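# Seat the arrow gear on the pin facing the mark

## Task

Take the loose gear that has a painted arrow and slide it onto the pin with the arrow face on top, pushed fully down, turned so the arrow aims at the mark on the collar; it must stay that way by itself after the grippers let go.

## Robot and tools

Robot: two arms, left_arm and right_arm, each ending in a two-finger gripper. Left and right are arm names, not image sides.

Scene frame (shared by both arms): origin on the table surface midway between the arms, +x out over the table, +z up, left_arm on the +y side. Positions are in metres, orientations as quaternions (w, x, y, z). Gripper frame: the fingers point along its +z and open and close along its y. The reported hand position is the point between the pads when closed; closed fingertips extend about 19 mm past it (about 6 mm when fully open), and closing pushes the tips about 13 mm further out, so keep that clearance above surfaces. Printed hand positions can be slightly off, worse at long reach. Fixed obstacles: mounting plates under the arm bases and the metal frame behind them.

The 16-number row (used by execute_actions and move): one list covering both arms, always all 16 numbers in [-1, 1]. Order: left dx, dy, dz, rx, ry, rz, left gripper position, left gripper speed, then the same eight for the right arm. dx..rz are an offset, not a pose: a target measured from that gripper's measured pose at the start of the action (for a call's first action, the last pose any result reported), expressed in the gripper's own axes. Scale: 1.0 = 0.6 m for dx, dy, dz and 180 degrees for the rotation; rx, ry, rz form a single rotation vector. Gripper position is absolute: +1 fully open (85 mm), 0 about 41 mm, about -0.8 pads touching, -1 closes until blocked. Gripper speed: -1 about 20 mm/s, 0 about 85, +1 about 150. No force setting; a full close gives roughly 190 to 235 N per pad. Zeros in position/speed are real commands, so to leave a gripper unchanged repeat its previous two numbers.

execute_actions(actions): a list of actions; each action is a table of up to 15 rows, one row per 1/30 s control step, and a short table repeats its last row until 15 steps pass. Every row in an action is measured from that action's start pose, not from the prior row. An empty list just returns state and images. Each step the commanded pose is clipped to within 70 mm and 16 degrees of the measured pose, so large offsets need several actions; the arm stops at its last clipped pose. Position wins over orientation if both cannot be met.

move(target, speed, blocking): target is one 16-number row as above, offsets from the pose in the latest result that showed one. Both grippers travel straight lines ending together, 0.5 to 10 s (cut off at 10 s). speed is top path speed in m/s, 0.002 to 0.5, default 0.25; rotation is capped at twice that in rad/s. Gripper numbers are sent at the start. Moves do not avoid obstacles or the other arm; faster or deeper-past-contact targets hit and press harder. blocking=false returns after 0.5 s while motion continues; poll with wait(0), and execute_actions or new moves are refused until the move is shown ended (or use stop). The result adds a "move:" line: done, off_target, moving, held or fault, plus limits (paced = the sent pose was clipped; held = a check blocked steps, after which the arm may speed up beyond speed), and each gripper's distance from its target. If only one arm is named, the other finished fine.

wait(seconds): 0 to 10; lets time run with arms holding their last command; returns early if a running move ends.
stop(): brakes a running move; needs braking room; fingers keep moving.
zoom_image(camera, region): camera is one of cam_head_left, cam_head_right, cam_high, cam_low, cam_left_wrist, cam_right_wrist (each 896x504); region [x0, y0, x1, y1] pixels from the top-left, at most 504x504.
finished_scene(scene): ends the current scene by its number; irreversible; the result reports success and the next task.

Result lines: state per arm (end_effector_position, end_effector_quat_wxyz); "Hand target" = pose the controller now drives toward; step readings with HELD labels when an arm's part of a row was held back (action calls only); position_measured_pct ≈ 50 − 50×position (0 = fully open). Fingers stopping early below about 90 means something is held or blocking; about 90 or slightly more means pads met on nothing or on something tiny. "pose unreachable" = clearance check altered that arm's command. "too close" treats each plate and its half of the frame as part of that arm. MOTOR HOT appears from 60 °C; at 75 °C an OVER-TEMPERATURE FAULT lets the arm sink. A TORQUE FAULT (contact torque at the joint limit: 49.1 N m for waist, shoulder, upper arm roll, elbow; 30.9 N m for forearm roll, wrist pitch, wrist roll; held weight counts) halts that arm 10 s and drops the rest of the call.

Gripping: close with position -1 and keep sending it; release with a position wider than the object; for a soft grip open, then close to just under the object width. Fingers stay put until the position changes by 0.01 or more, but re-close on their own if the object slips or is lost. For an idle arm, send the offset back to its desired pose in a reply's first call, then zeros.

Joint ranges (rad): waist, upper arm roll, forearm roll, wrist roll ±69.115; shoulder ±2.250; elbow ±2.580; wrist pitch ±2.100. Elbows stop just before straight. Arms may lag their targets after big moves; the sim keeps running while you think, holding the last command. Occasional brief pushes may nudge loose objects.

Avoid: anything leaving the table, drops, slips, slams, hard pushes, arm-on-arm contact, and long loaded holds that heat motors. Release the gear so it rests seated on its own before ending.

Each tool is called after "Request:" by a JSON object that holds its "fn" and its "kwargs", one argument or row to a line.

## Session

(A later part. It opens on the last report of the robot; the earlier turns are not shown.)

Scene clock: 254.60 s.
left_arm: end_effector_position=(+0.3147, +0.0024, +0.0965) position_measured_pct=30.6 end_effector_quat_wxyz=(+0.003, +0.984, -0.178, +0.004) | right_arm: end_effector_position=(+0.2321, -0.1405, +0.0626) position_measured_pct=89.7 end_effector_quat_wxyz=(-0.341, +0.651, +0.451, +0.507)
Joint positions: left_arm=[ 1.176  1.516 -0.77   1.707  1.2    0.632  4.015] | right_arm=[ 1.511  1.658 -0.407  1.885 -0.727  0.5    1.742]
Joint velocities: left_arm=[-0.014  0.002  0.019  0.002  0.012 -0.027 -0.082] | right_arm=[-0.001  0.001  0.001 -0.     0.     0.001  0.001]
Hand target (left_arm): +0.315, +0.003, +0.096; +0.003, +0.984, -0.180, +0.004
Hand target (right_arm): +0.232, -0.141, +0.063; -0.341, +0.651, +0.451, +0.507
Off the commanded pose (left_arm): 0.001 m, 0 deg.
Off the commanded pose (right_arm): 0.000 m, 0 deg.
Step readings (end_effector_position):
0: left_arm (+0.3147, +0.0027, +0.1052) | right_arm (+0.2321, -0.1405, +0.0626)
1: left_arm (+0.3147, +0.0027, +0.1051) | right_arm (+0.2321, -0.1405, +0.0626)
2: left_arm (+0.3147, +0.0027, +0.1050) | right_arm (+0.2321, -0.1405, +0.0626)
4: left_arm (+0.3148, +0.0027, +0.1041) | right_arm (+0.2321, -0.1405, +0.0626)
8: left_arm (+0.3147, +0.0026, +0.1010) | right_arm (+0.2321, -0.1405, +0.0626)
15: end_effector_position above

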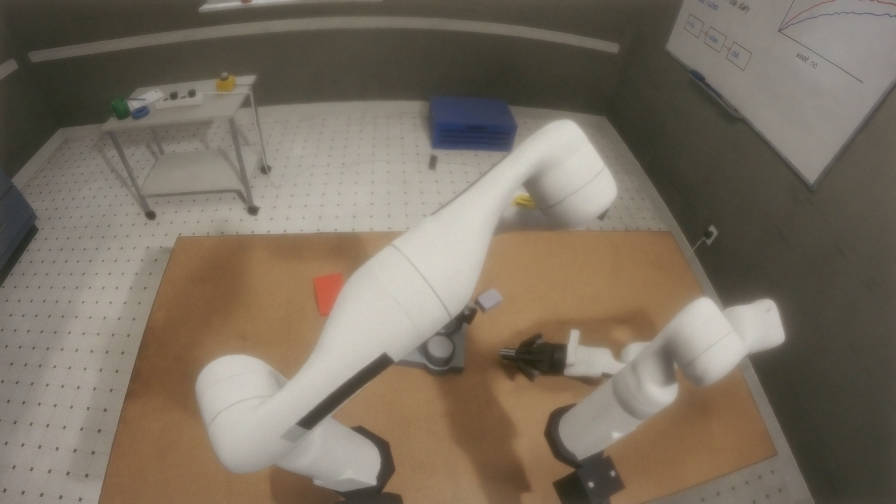

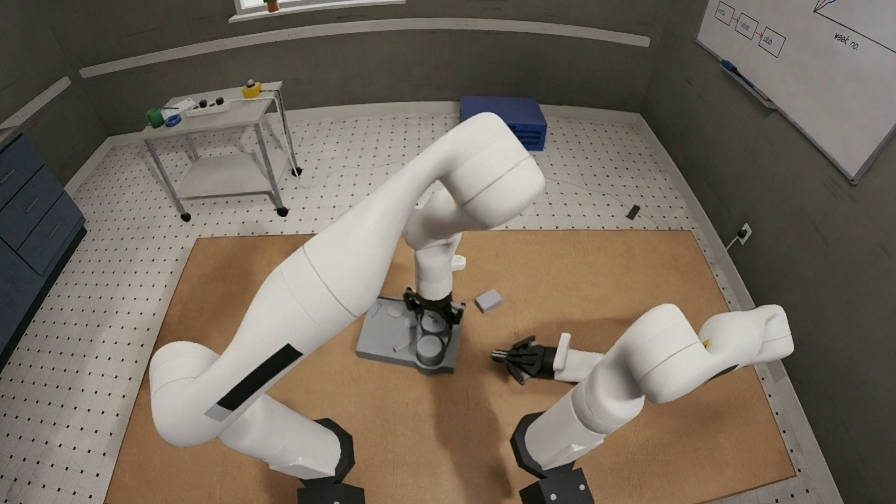

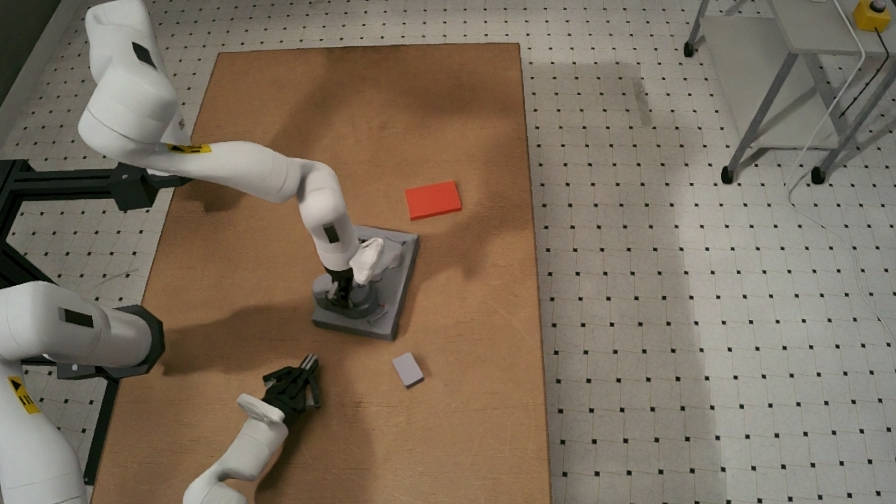

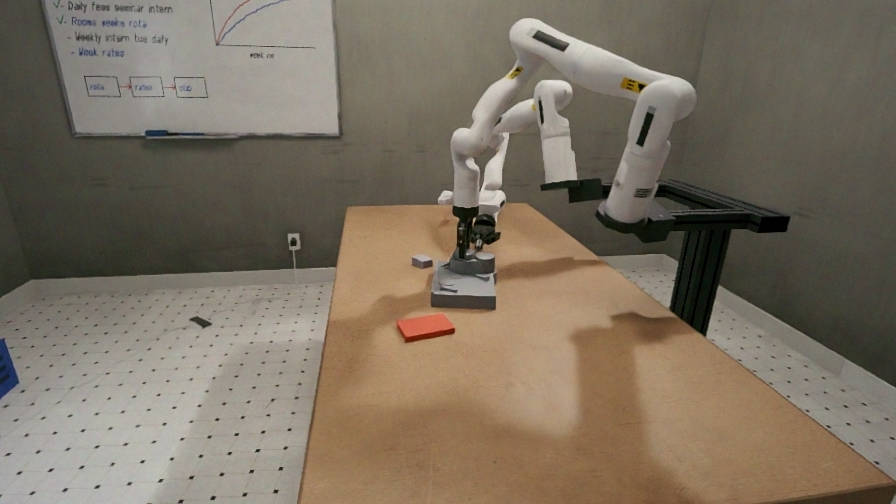

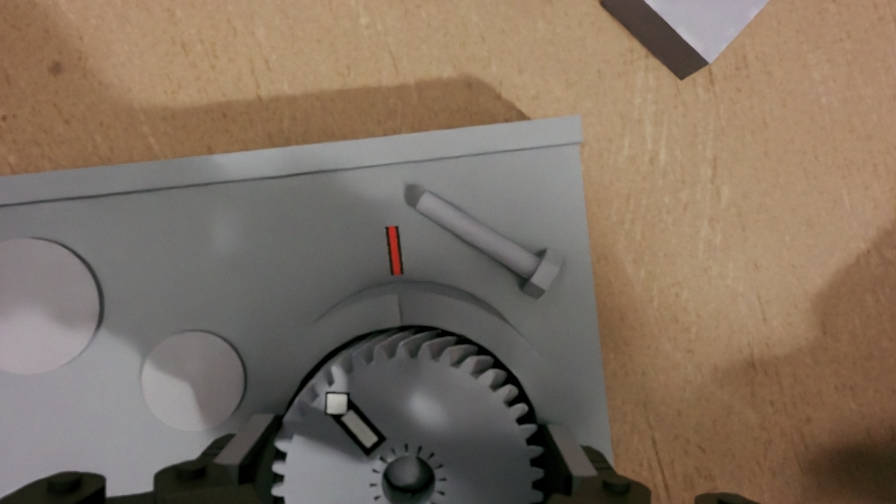

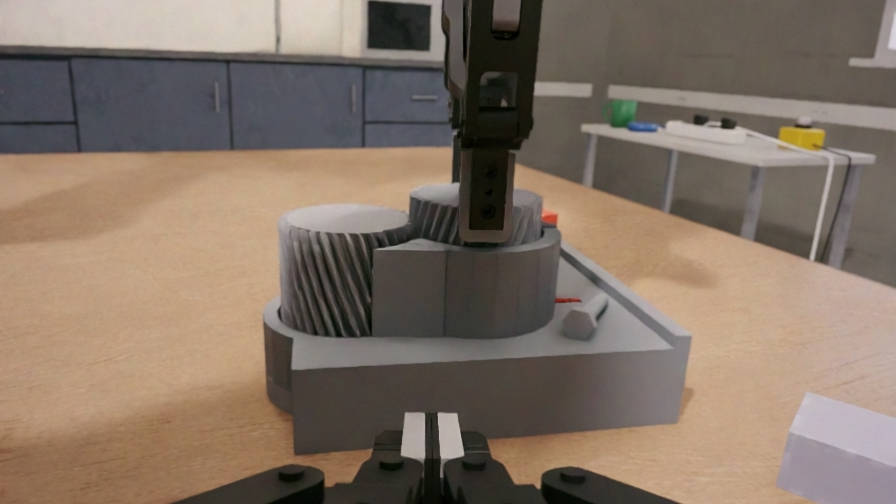

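Request:
{"fn": "execute_actions", "kwargs": {
  "actions": [
    [[0,0,0.0008,0,0,0.0013,0.62,-0.6,0,0,0,0,0,0,-0.8,0],[0,0,0.0008,0,0,0.0013,0.62,-0.6,0,0,0,0,0,0,-0.8,0],[0,0,0.0008,0,0,0.0013,0.62,-0.6,0,0,0,0,0,0,-0.8,0],[0,0,0.0008,0,0,0.0013,0.62,-0.6,0,0,0,0,0,0,-0.8,0],[0,0,0.0008,0,0,0.0013,0.62,-0.6,0,0,0,0,0,0,-0.8,0],[0,0,0.0008,0,0,0.0013,0.62,-0.6,0,0,0,0,0,0,-0.8,0],[0,0,0.0008,0,0,0.0013,0.62,-0.6,0,0,0,0,0,0,-0.8,0],[0,0,0.0008,0,0,0.0013,0.62,-0.6,0,0,0,0,0,0,-0.8,0],[0,0,0.0,0,0,0.0013,0.62,-0.6,0,0,0,0,0,0,-0.8,0],[0,0,-0.003,0,0,0.0013,0.62,-0.6,0,0,0,0,0,0,-0.8,0],[0,0,-0.008,0,0,0.0013,0.62,-0.6,0,0,0,0,0,0,-0.8,0],[0,0,-0.014,0,0,0.0013,0.62,-0.6,0,0,0,0,0,0,-0.8,0],[0,0,-0.021,0,0,0.0013,0.62,-0.6,0,0,0,0,0,0,-0.8,0],[0,0,-0.028,0,0,0.0013,0.62,-0.6,0,0,0,0,0,0,-0.8,0],[0,0,-0.034,0,0,0.0013,0.62,-0.6,0,0,0,0,0,0,-0.8,0]]
  ]
}}

Scene clock: 265.33 s.
left_arm: end_effector_position=(+0.3145, +0.0018, +0.1068) position_measured_pct=19.0 end_effector_quat_wxyz=(+0.004, +0.984, -0.180, +0.005) | right_arm: end_effector_position=(+0.2321, -0.1405, +0.0626) position_measured_pct=89.7 end_effector_quat_wxyz=(-0.341, +0.651, +0.451, +0.507)
Joint positions: left_arm=[ 1.186  1.497 -0.781  1.716  1.184  0.644  4.021] | right_arm=[ 1.511  1.658 -0.407  1.885 -0.727  0.5    1.742]
Joint velocities: left_arm=[ 0.09  -0.166 -0.113  0.079 -0.145  0.125  0.098] | right_arm=[-0.001  0.     0.001 -0.001  0.    -0.     0.   ]
Hand target (left_arm): +0.314, +0.003, +0.116; +0.003, +0.984, -0.180, +0.004
Hand target (right_arm): +0.232, -0.141, +0.063; -0.341, +0.651, +0.451, +0.507
Off the commanded pose (left_arm): 0.010 m, 0 deg.
Off the commanded pose (right_arm): 0.000 m, 0 deg.
Step readings (end_effector_position):
0: left_arm (+0.3147, +0.0025, +0.0960) | right_arm (+0.2321, -0.1405, +0.0626)
1: left_arm (+0.3147, +0.0025, +0.0960) | right_arm (+0.2321, -0.1405, +0.0626)
2: left_arm (+0.3147, +0.0025, +0.0960) | right_arm (+0.2321, -0.1405, +0.0626)
4: left_arm (+0.3146, +0.0025, +0.0957) | right_arm (+0.2321, -0.1405, +0.0626)
8: left_arm (+0.3155, +0.0021, +0.0967) | right_arm (+0.2321, -0.1405, +0.0626)
15: end_effector_position above

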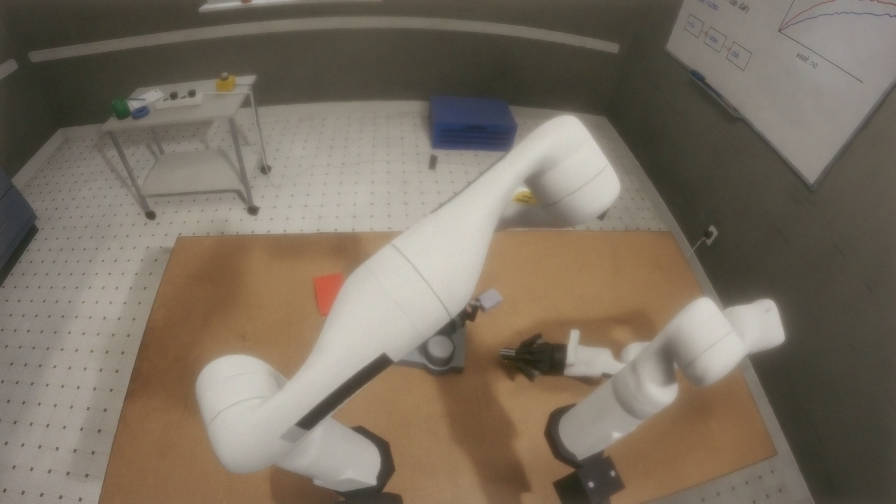

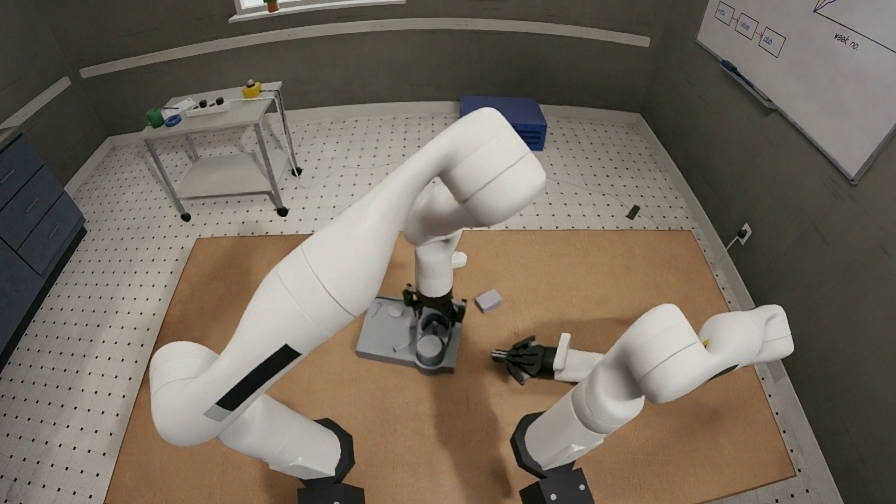

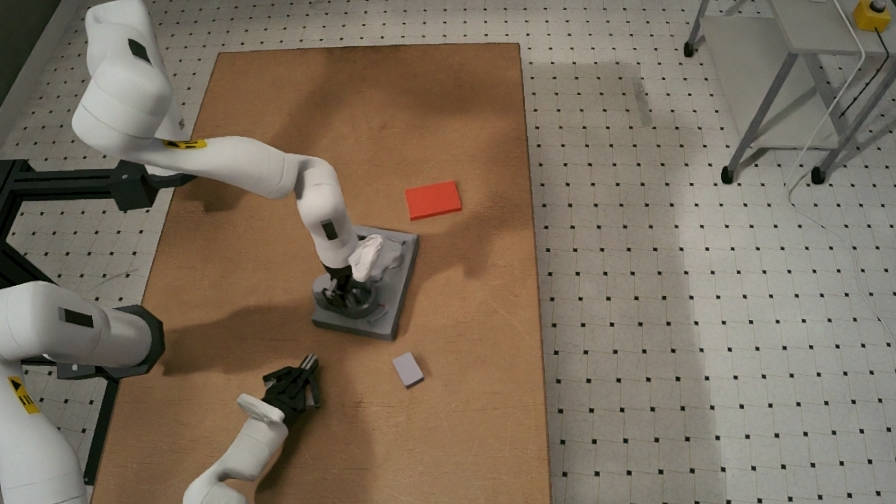

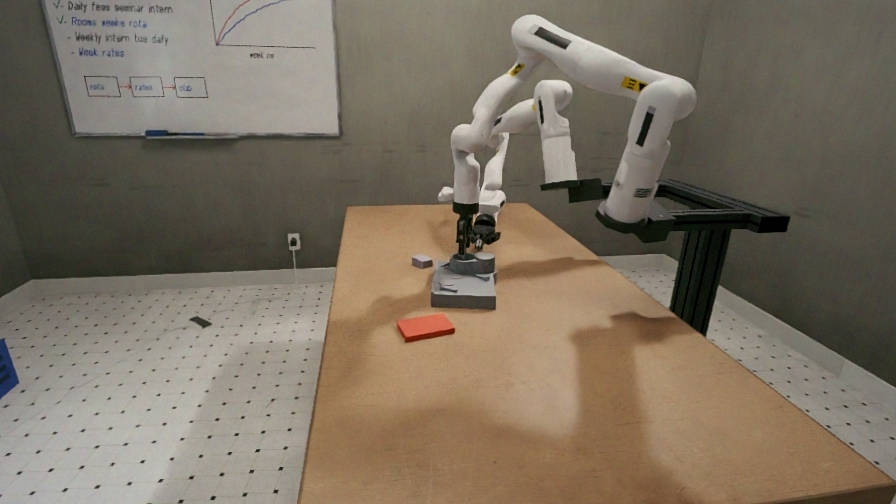

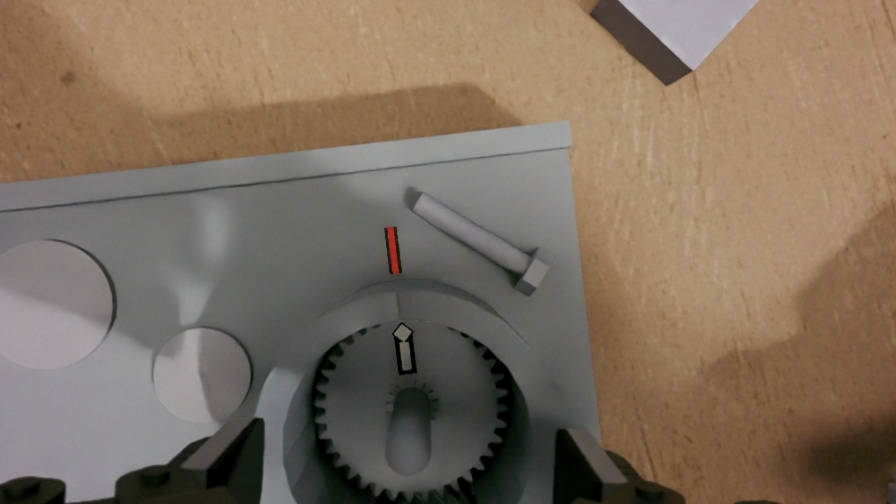

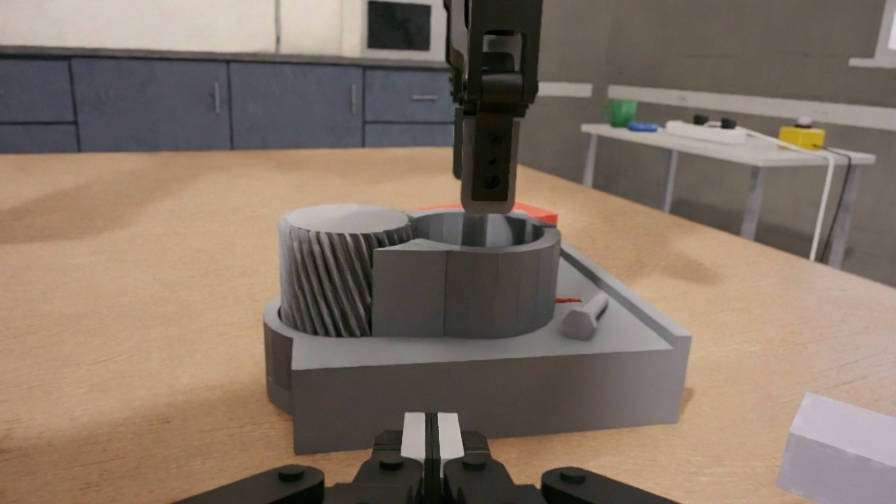

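The gear has slid down and the arrow lines up with the mark. Checking that it has come to rest before finishing.

Request:
{"fn": "execute_actions", "kwargs": {
  "actions": []
}}

Request:
{"fn": "zoom_image", "kwargs": {
  "camera": "cam_left_wrist",
  "region": [280, 210, 540, 500]
}}

Scene clock: 266.70 s.
left_arm: end_effector_position=(+0.3145, +0.0026, +0.1165) position_measured_pct=18.7 end_effector_quat_wxyz=(+0.003, +0.984, -0.180, +0.004) | right_arm: end_effector_position=(+0.2321, -0.1405, +0.0626) position_measured_pct=89.7 end_effector_quat_wxyz=(-0.341, +0.651, +0.451, +0.507)
Joint positions: left_arm=[ 1.195  1.48  -0.793  1.725  1.168  0.658  4.032] | right_arm=[ 1.511  1.658 -0.407  1.885 -0.727  0.5    1.742]
Joint velocities: left_arm=[ 0.     0.     0.001  0.    -0.     0.001  0.   ] | right_arm=[ 0.001  0.001  0.     0.    -0.    -0.    -0.   ]
Hand target (left_arm): +0.314, +0.003, +0.116; +0.003, +0.984, -0.180, +0.004
Hand target (right_arm): +0.232, -0.141, +0.063; -0.341, +0.651, +0.451, +0.507
Off the commanded pose (left_arm): 0.000 m, 0 deg.
Off the commanded pose (right_arm): 0.000 m, 0 deg.

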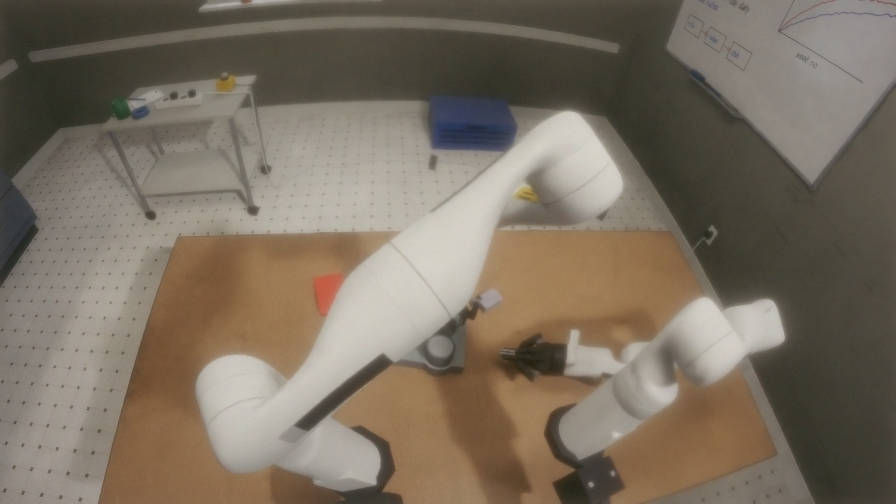

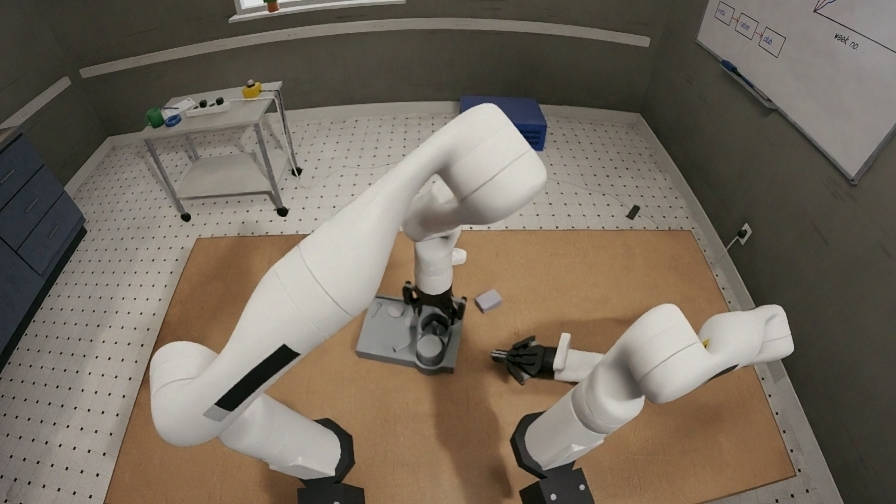

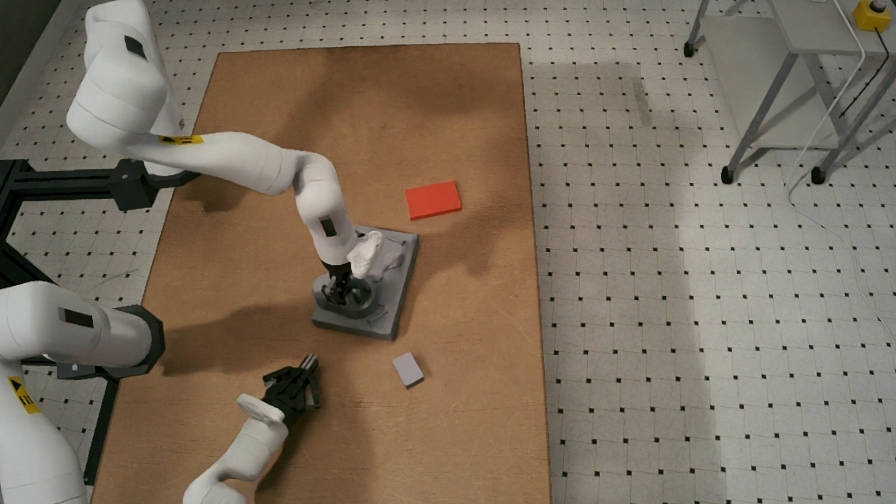

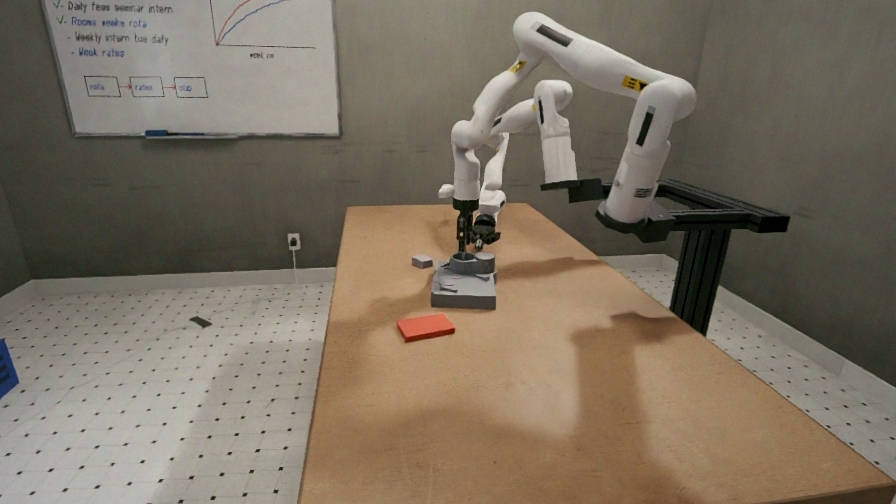

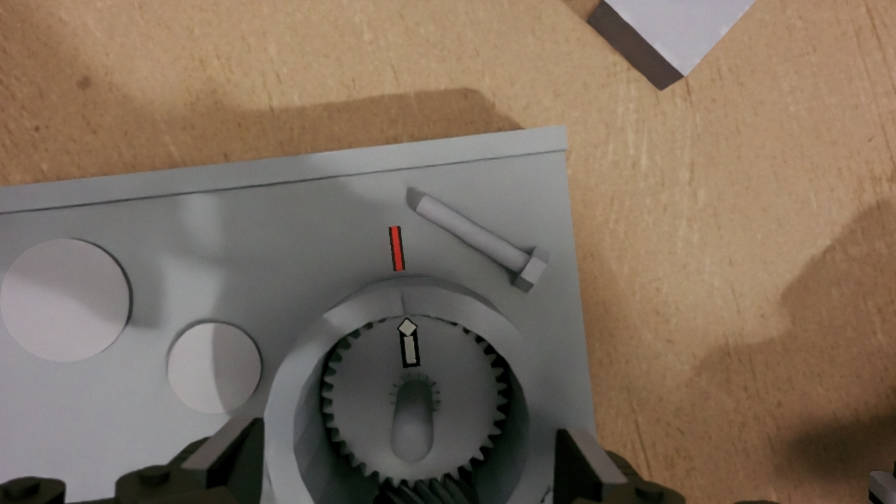

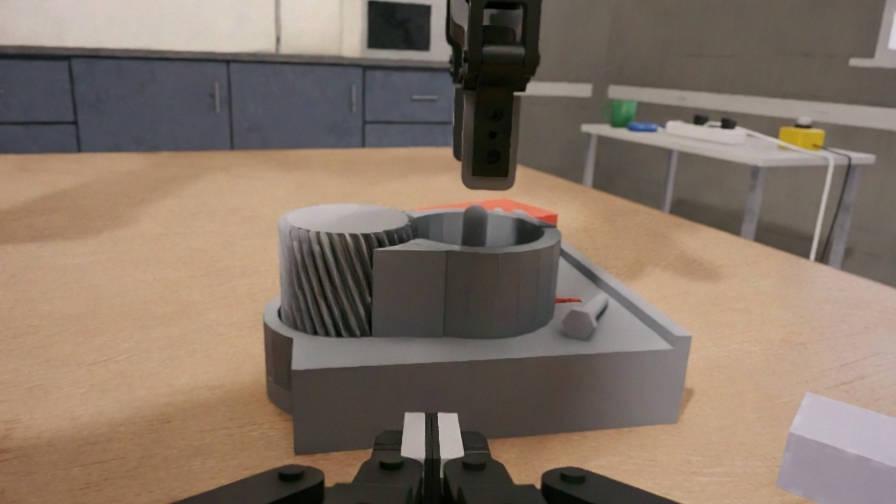

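Region (280, 210, 540, 500) of cam_left_wrist's 896x504 image, scaled by 1.738; it fills the left 452 columns of this view, and the rest is white.

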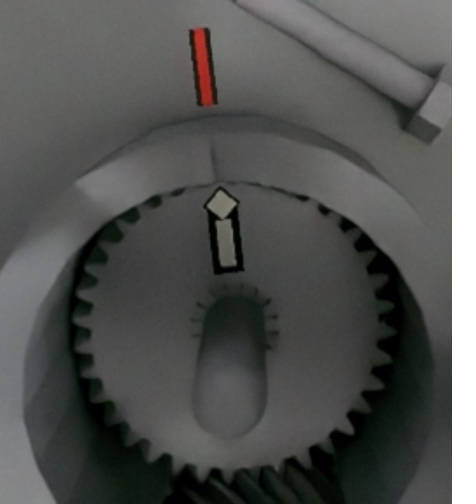

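The gear is at rest at the bottom of the pocket with the arrow in line with the mark, and the gripper is clear of it.

Request:
{"fn": "finished_scene", "kwargs": {
  "scene": 2
}}

The scene is finished: the task was done.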